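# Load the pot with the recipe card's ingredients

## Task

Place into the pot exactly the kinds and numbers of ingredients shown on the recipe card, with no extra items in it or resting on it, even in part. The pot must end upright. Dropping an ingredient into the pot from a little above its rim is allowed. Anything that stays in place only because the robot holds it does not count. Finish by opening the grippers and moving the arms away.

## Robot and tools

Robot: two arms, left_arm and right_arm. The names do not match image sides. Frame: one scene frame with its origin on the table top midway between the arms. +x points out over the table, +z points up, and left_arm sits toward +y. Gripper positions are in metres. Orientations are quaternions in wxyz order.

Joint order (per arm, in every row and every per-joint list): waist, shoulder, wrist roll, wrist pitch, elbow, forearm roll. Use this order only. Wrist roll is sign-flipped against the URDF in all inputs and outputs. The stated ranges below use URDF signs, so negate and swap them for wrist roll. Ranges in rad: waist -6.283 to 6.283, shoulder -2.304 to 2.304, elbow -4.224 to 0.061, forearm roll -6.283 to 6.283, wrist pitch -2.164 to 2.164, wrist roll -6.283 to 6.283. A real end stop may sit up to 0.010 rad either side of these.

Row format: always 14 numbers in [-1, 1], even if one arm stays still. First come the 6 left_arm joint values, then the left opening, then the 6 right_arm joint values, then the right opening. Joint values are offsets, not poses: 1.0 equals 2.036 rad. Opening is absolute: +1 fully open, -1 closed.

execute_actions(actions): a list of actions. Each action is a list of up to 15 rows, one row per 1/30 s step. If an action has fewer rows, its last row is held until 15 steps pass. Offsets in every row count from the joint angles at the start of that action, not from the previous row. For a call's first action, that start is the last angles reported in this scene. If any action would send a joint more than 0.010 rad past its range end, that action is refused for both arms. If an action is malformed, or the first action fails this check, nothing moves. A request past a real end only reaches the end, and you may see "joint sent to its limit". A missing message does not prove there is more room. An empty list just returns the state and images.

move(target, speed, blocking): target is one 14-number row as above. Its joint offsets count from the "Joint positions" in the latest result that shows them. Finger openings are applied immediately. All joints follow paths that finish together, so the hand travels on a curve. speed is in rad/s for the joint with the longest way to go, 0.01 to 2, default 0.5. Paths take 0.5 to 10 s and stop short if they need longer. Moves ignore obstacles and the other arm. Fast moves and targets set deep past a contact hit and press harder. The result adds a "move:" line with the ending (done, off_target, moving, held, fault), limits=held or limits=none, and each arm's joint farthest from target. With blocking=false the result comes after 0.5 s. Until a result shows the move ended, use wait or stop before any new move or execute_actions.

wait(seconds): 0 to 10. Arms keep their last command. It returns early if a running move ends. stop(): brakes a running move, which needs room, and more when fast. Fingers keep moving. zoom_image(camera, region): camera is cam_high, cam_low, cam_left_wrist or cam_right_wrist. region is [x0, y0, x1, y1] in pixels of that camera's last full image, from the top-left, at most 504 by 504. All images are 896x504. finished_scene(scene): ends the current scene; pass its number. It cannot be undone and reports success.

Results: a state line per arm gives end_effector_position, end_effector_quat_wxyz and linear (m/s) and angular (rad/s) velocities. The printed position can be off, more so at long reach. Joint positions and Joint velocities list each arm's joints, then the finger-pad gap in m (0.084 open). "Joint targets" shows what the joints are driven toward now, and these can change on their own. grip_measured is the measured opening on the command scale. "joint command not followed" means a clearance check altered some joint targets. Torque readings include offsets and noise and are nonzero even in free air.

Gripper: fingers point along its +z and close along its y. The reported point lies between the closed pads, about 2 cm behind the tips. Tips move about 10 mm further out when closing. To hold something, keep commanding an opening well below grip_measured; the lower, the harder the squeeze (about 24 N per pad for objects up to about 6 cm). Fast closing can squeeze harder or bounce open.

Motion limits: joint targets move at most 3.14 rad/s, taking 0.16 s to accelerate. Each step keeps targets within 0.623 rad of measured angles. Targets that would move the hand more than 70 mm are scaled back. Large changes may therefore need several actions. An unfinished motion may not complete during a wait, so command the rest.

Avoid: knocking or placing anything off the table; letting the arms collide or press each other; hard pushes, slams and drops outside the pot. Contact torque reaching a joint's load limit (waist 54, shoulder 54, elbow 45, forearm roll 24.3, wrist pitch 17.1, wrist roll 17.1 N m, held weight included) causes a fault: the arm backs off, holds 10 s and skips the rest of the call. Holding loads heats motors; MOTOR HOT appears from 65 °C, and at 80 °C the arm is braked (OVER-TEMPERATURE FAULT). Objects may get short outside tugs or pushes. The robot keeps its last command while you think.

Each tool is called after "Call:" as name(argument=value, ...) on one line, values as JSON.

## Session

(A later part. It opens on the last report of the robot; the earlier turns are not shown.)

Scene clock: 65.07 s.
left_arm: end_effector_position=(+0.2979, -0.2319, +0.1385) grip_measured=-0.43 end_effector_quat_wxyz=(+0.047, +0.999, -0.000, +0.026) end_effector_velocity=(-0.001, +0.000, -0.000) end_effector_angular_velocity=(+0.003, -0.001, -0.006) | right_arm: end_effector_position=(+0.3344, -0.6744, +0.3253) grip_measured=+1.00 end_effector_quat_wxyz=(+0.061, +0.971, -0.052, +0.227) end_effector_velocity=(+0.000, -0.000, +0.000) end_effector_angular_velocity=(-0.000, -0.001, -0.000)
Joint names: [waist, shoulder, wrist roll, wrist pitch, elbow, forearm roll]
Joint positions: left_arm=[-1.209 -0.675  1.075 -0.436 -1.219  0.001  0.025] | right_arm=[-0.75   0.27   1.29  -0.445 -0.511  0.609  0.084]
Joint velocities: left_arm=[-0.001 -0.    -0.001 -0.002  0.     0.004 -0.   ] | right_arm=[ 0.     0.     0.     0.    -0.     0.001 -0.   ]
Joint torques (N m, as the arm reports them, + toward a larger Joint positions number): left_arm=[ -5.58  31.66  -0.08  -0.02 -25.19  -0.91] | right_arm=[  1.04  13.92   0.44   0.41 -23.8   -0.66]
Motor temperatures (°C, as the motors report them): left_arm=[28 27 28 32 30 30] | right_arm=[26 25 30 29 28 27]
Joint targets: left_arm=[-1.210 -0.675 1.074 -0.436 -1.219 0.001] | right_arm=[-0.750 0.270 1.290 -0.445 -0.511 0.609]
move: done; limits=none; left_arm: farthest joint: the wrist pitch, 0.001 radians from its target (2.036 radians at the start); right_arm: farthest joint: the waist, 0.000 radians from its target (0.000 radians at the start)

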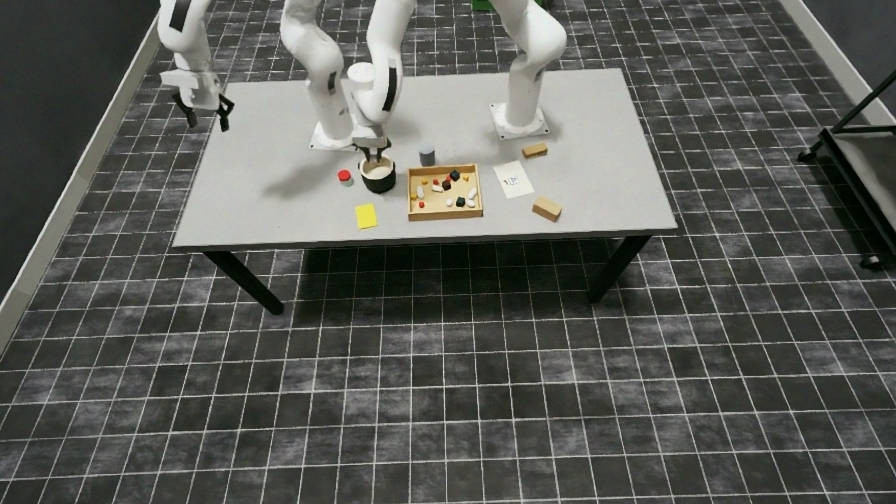

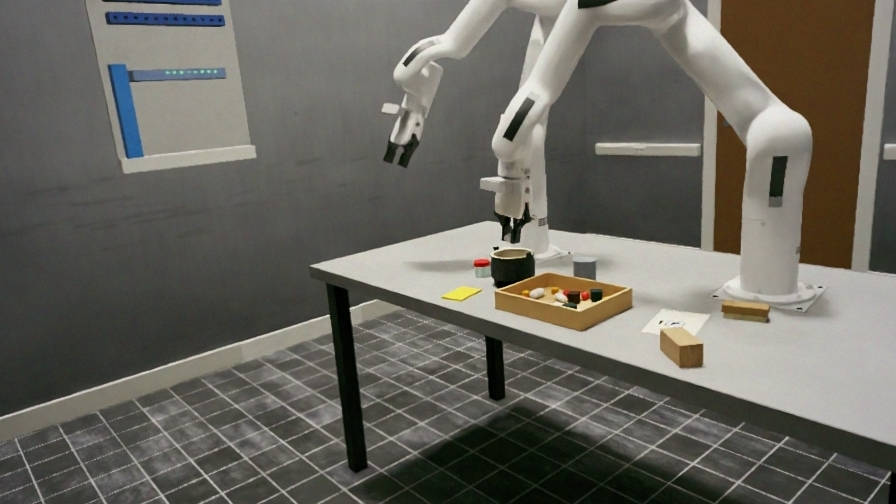

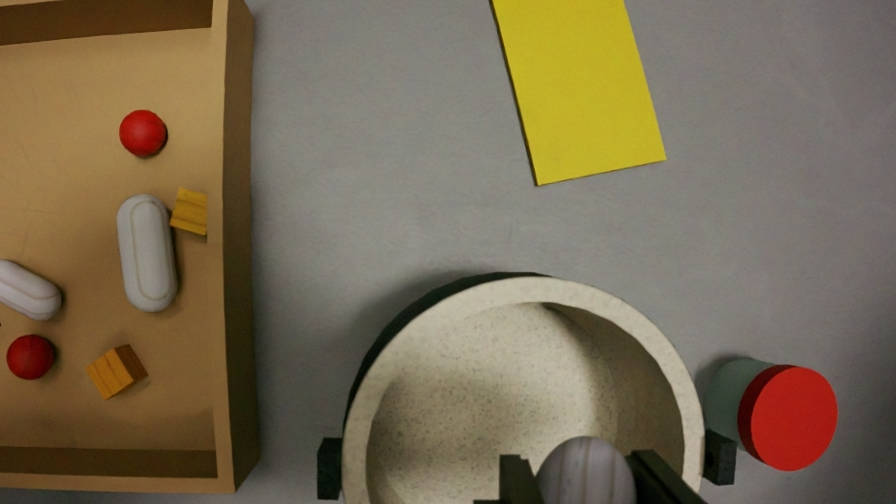

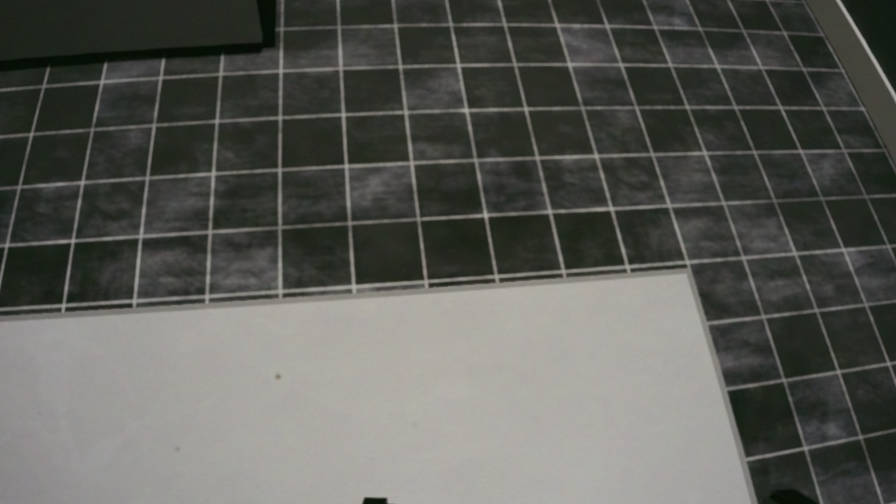

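Call:
move(target=[0,-0.044,0,0.02,0,0,-0.7,0,0,0,0,0,0,1], speed=0.25)

Call:
execute_actions(actions=[[[0,0,0,0,0,0,-0.15,0,0,0,0,0,0,1]]])

Call:
move(target=[0,0.1,0,-0.06,0,0,-0.15,0,0,0,0,0,0,1], speed=0.5)

Scene clock: 67.13 s.
left_arm: end_effector_position=(+0.2919, -0.2208, +0.0846) grip_measured=-0.43 end_effector_quat_wxyz=(+0.026, +1.000, -0.000, +0.014) end_effector_velocity=(-0.001, +0.000, -0.002) end_effector_angular_velocity=(+0.002, +0.001, -0.002) | right_arm: end_effector_position=(+0.3344, -0.6744, +0.3253) grip_measured=+1.00 end_effector_quat_wxyz=(+0.061, +0.971, -0.052, +0.227) end_effector_velocity=(+0.000, -0.000, -0.000) end_effector_angular_velocity=(+0.001, +0.000, -0.001)
Joint names: [waist, shoulder, wrist roll, wrist pitch, elbow, forearm roll]
Joint positions: left_arm=[-1.209 -0.764  1.075 -0.396 -1.219  0.001  0.025] | right_arm=[-0.75   0.27   1.29  -0.445 -0.511  0.609  0.084]
Joint velocities: left_arm=[-0.001 -0.002 -0.001  0.001  0.001 -0.001 -0.   ] | right_arm=[-0.    -0.001 -0.    -0.    -0.001  0.     0.   ]
Joint torques (N m, as the arm reports them, + toward a larger Joint positions number): left_arm=[ -6.18  33.79  -0.17  -0.2  -22.32  -2.34] | right_arm=[  0.92  14.09   0.37   0.34 -23.78  -0.49]
Motor temperatures (°C, as the motors report them): left_arm=[28 27 28 32 30 30] | right_arm=[26 25 30 29 28 27]
Joint targets: left_arm=[-1.209 -0.765 1.075 -0.395 -1.219 0.001] | right_arm=[-0.750 0.270 1.290 -0.445 -0.511 0.609]
move: done; limits=none; left_arm: farthest joint: the waist, 0.000 radians from its target (0.001 radians at the start); right_arm: farthest joint: the waist, 0.000 radians from its target (0.000 radians at the start)

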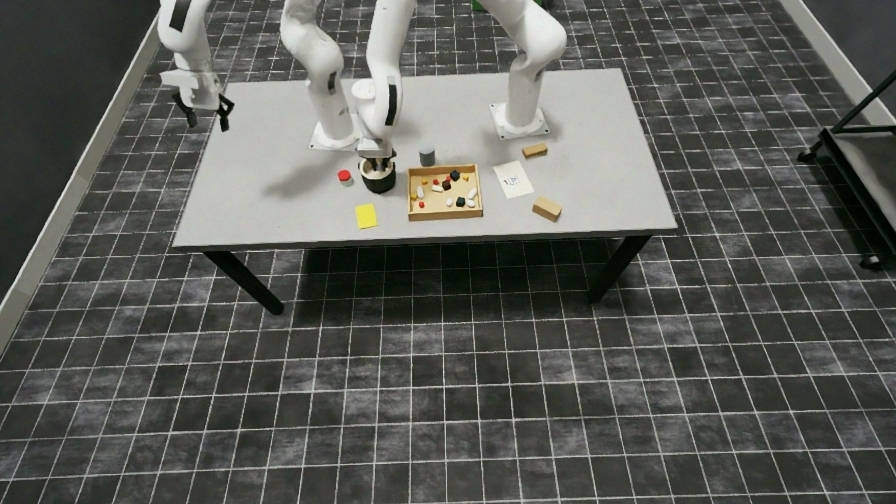

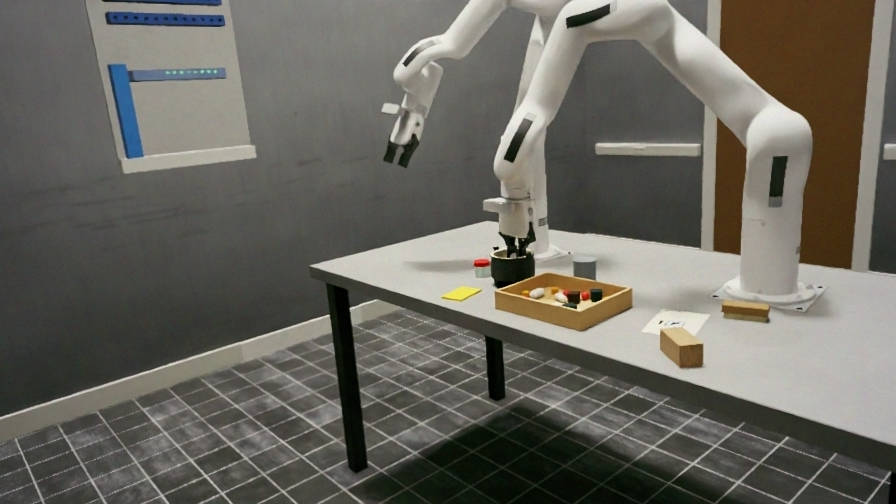

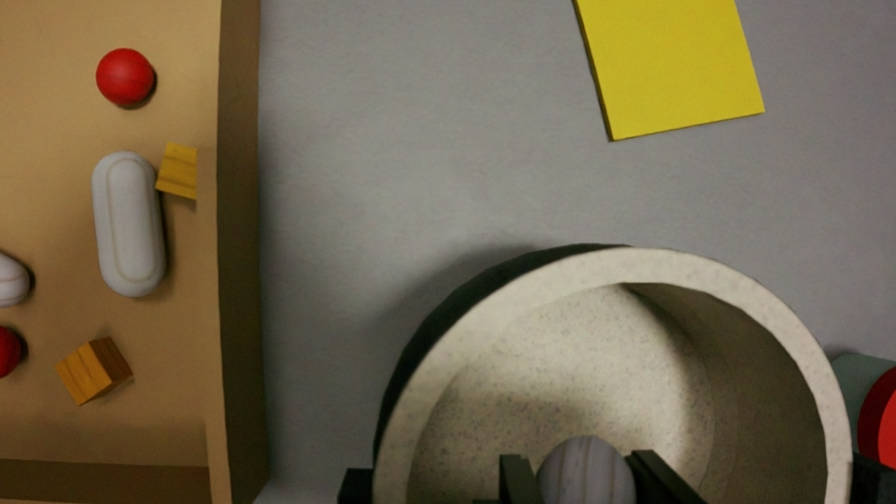

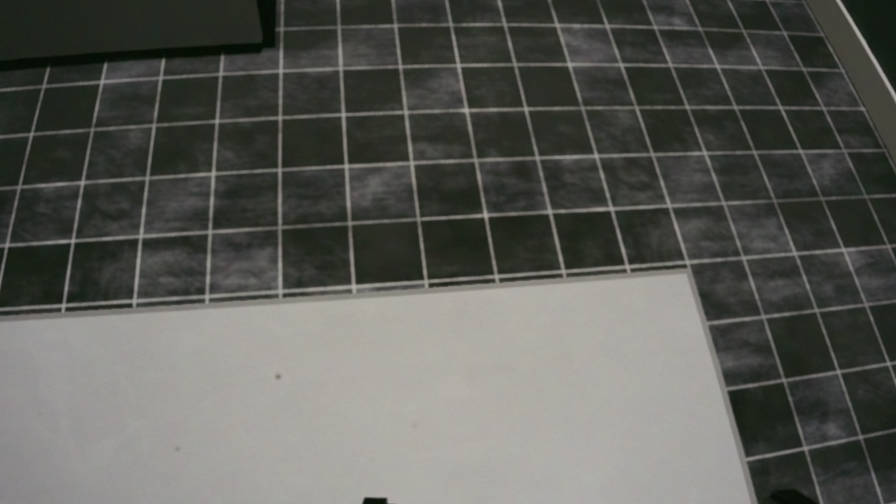

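Scene clock: 67.63 s.
left_arm: end_effector_position=(+0.2919, -0.2208, +0.0846) grip_measured=-0.16 end_effector_quat_wxyz=(+0.026, +1.000, -0.000, +0.014) end_effector_velocity=(-0.000, -0.000, +0.000) end_effector_angular_velocity=(-0.000, +0.000, -0.000) | right_arm: end_effector_position=(+0.3344, -0.6744, +0.3253) grip_measured=+1.00 end_effector_quat_wxyz=(+0.061, +0.971, -0.052, +0.227) end_effector_velocity=(+0.000, -0.000, +0.000) end_effector_angular_velocity=(+0.000, +0.000, +0.000)
Joint names: [waist, shoulder, wrist roll, wrist pitch, elbow, forearm roll]
Joint positions: left_arm=[-1.209 -0.764  1.075 -0.396 -1.219  0.001  0.037] | right_arm=[-0.75   0.27   1.29  -0.445 -0.511  0.609  0.084]
Joint velocities: left_arm=[-0.001 -0.    -0.001 -0.    -0.    -0.001  0.   ] | right_arm=[-0.    -0.001 -0.    -0.    -0.001 -0.    -0.   ]
Joint torques (N m, as the arm reports them, + toward a larger Joint positions number): left_arm=[ -2.9   33.3    0.19  -0.17 -24.13  -1.05] | right_arm=[  0.67  13.75   0.43   0.3  -23.83  -0.56]
Motor temperatures (°C, as the motors report them): left_arm=[28 27 28 32 30 30] | right_arm=[26 25 30 29 28 27]
Joint targets: left_arm=[-1.209 -0.764 1.075 -0.396 -1.219 0.001] | right_arm=[-0.750 0.270 1.290 -0.445 -0.511 0.609]

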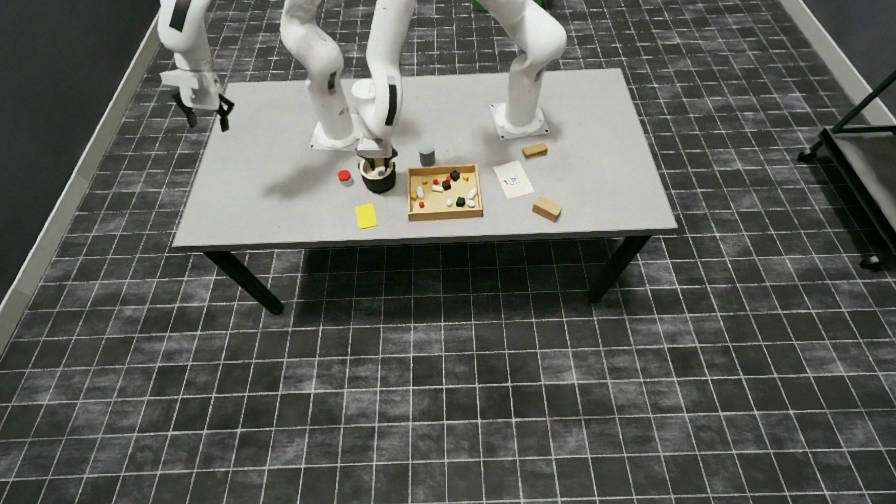

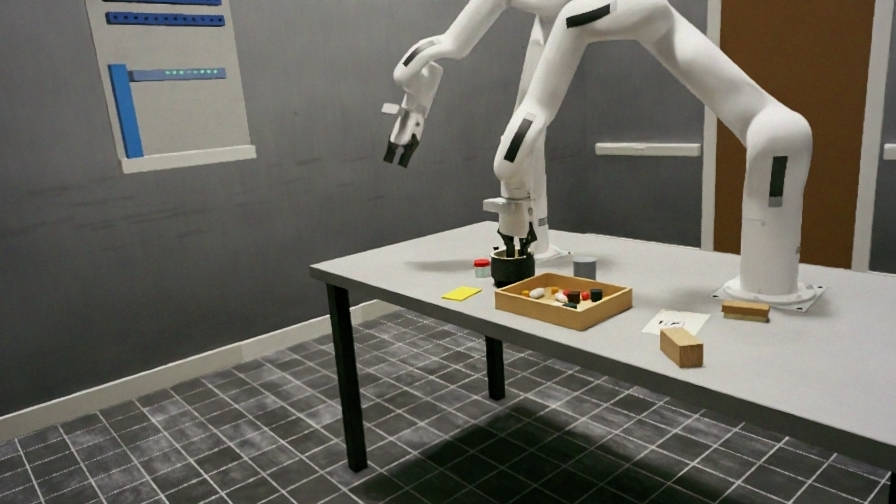

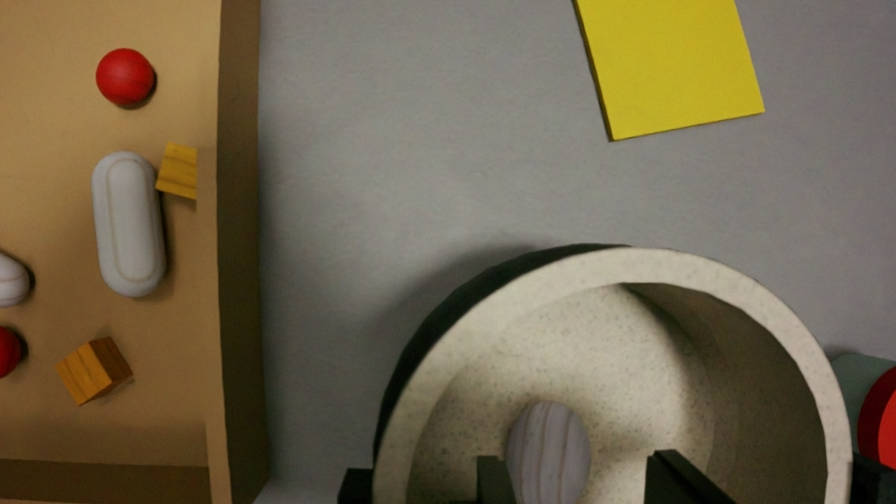

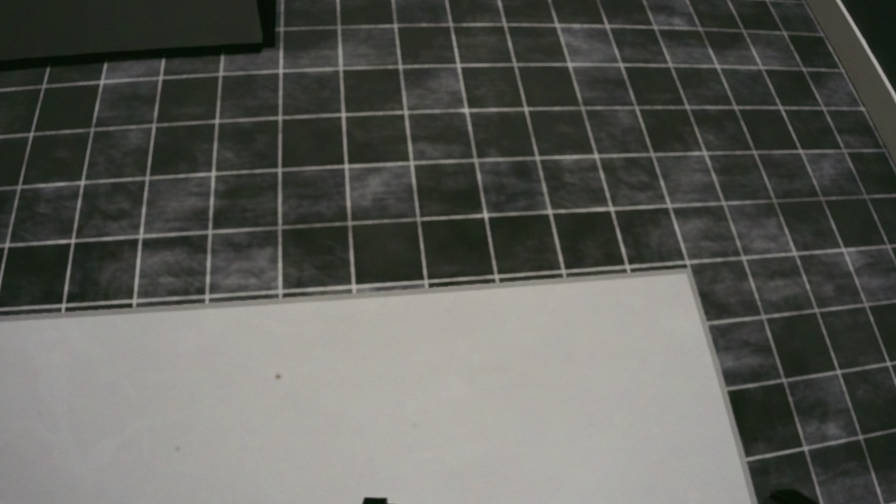

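Scene clock: 68.67 s.
left_arm: end_effector_position=(+0.2988, -0.2336, +0.2067) grip_measured=-0.16 end_effector_quat_wxyz=(+0.062, +0.998, -0.000, +0.033) end_effector_velocity=(-0.000, -0.001, +0.002) end_effector_angular_velocity=(-0.002, -0.001, +0.000) | right_arm: end_effector_position=(+0.3344, -0.6744, +0.3253) grip_measured=+1.00 end_effector_quat_wxyz=(+0.061, +0.971, -0.052, +0.227) end_effector_velocity=(-0.000, +0.000, +0.001) end_effector_angular_velocity=(-0.001, -0.001, +0.000)
Joint names: [waist, shoulder, wrist roll, wrist pitch, elbow, forearm roll]
Joint positions: left_arm=[-1.209 -0.561  1.075 -0.518 -1.219  0.001  0.037] | right_arm=[-0.75   0.27   1.29  -0.445 -0.511  0.609  0.084]
Joint velocities: left_arm=[-0.001  0.003  0.    -0.002 -0.001 -0.    -0.   ] | right_arm=[ 0.     0.003  0.    -0.     0.001  0.    -0.   ]
Joint torques (N m, as the arm reports them, + toward a larger Joint positions number): left_arm=[ -6.81  29.25   0.01   0.06 -27.19  -0.46] | right_arm=[  0.82  13.38   0.41   0.34 -24.    -0.46]
Motor temperatures (°C, as the motors report them): left_arm=[28 27 28 32 30 30] | right_arm=[26 25 30 29 28 27]
Joint targets: left_arm=[-1.209 -0.561 1.075 -0.518 -1.219 0.001] | right_arm=[-0.750 0.270 1.290 -0.445 -0.511 0.609]
move: done; limits=none; left_arm: farthest joint: the shoulder, 0.001 radians from its target (0.204 radians at the start); right_arm: farthest joint: the waist, 0.000 radians from its target (0.000 radians at the start)

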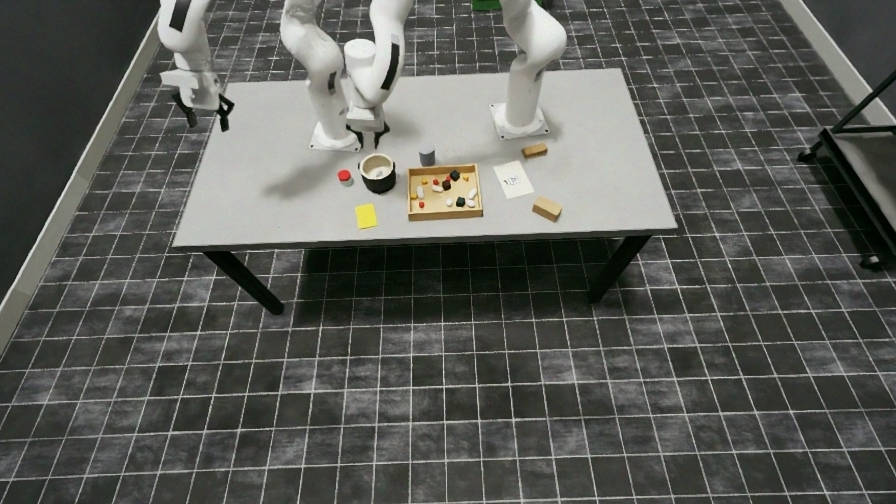

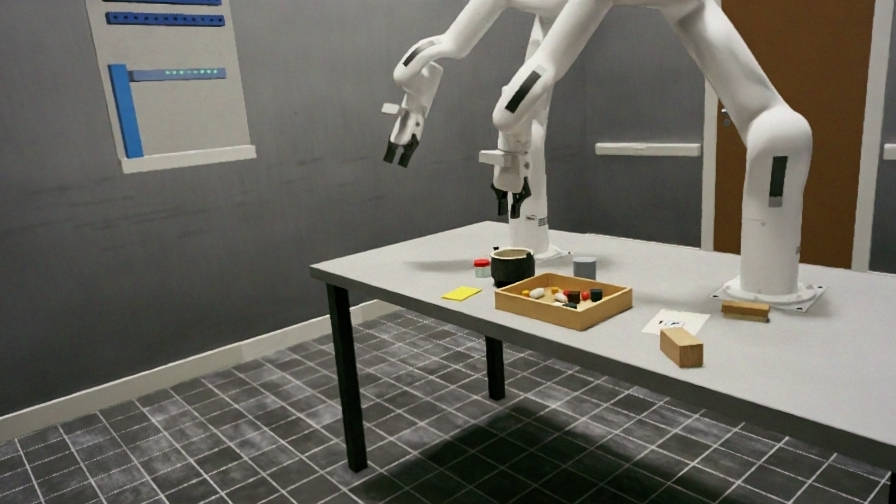

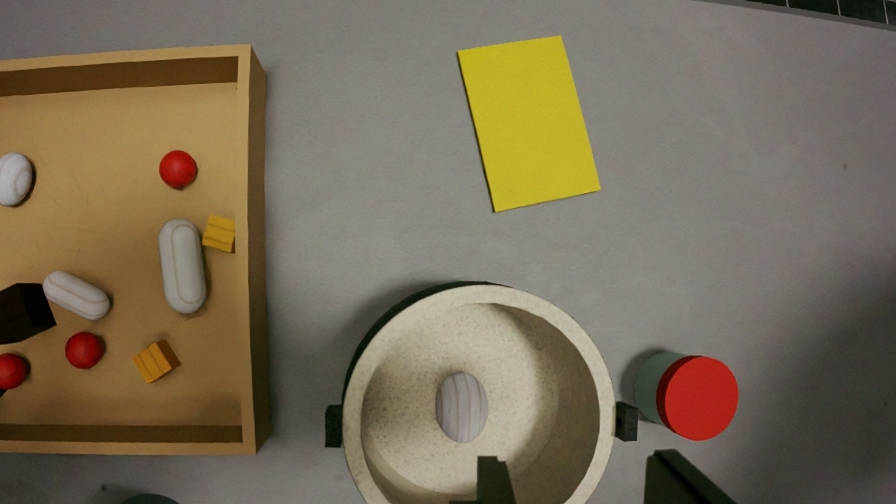

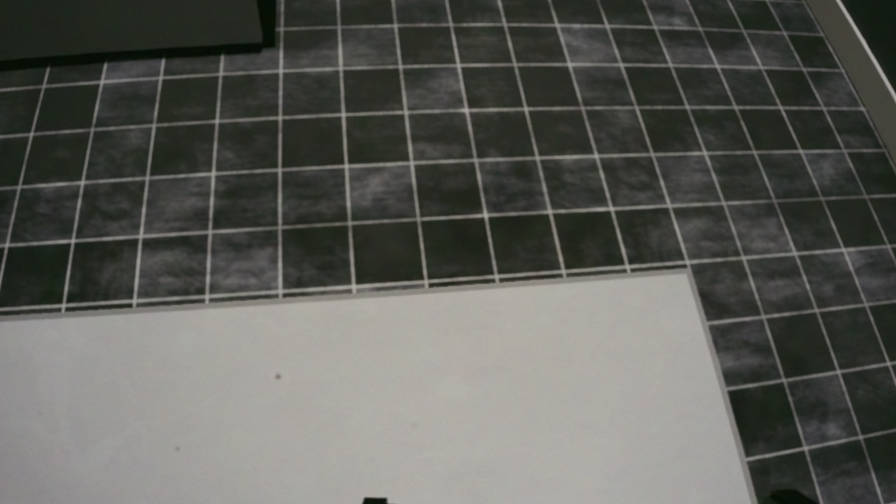

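Call:
move(target=[0.308,0.275,-0.308,0.02,0.364,0,1,0,0,0,0,0,0,1], speed=1.0)

Scene clock: 70.97 s.
left_arm: end_effector_position=(+0.3002, +0.1697, +0.1998) grip_measured=+1.00 end_effector_quat_wxyz=(-0.000, +1.000, -0.000, +0.000) end_effector_velocity=(-0.001, +0.001, -0.000) end_effector_angular_velocity=(+0.000, +0.000, +0.000) | right_arm: end_effector_position=(+0.3344, -0.6744, +0.3253) grip_measured=+1.00 end_effector_quat_wxyz=(+0.061, +0.971, -0.052, +0.227) end_effector_velocity=(-0.000, +0.000, -0.000) end_effector_angular_velocity=(-0.000, +0.000, +0.001)
Joint names: [waist, shoulder, wrist roll, wrist pitch, elbow, forearm roll]
Joint positions: left_arm=[-0.583 -0.002  0.448 -0.477 -0.479  0.001  0.084] | right_arm=[-0.75   0.27   1.29  -0.445 -0.511  0.609  0.084]
Joint velocities: left_arm=[ 0.003  0.002 -0.002  0.     0.003  0.    -0.   ] | right_arm=[ 0.     0.001  0.    -0.     0.001 -0.001 -0.   ]
Joint torques (N m, as the arm reports them, + toward a larger Joint positions number): left_arm=[ -4.69  14.41  -0.3   -0.05 -22.95  -0.48] | right_arm=[  1.15  14.42   0.4    0.3  -23.87  -0.7 ]
Motor temperatures (°C, as the motors report them): left_arm=[28 27 28 32 30 30] | right_arm=[26 25 30 29 28 27]
Joint targets: left_arm=[-0.582 -0.002 0.448 -0.477 -0.478 0.001] | right_arm=[-0.750 0.270 1.290 -0.445 -0.511 0.609]
move: done; limits=none; left_arm: farthest joint: the waist, 0.001 radians from its target (0.627 radians at the start); right_arm: farthest joint: the waist, 0.000 radians from its target (0.000 radians at the start)

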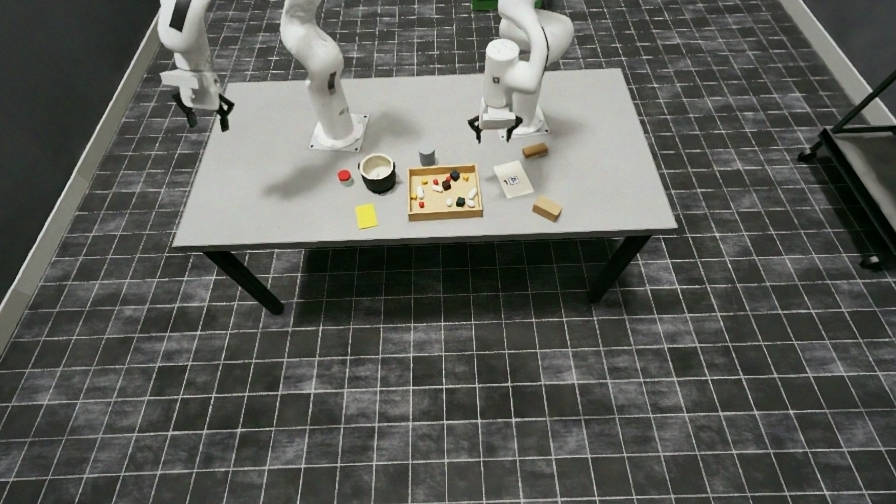

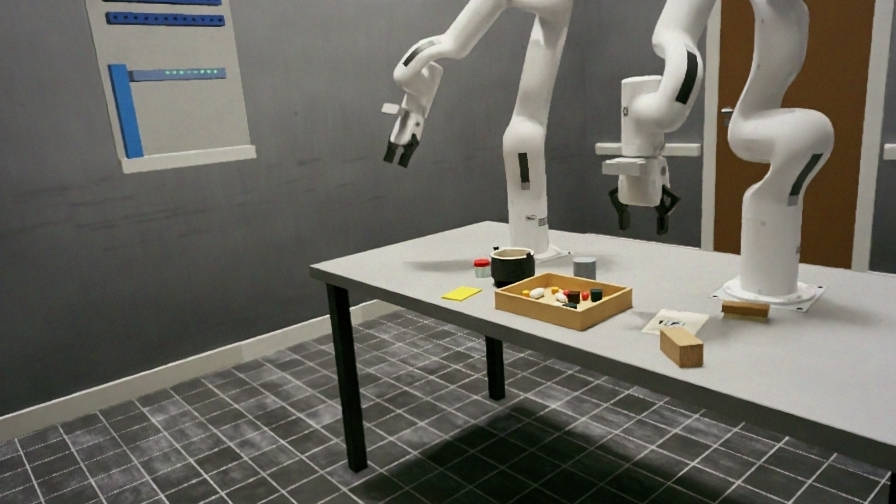

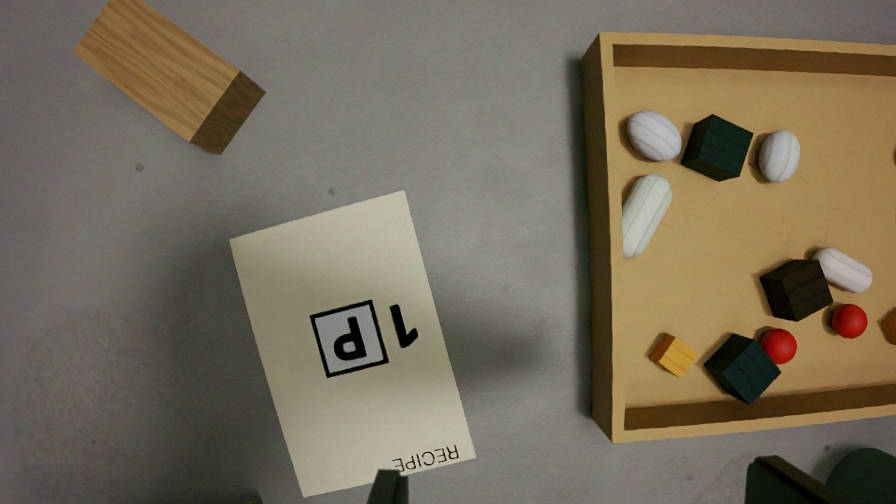

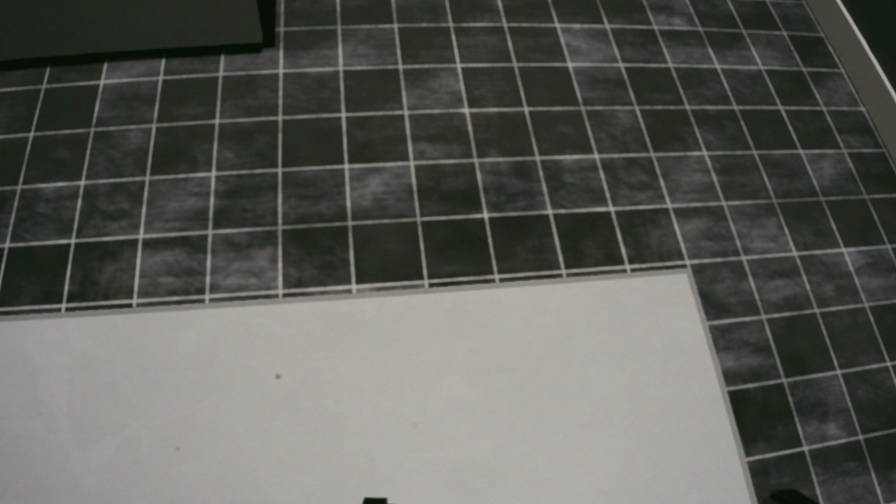

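Cool white swatch matches the ovals.

Call:
finished_scene(scene=1)

The scene is finished: the task was done.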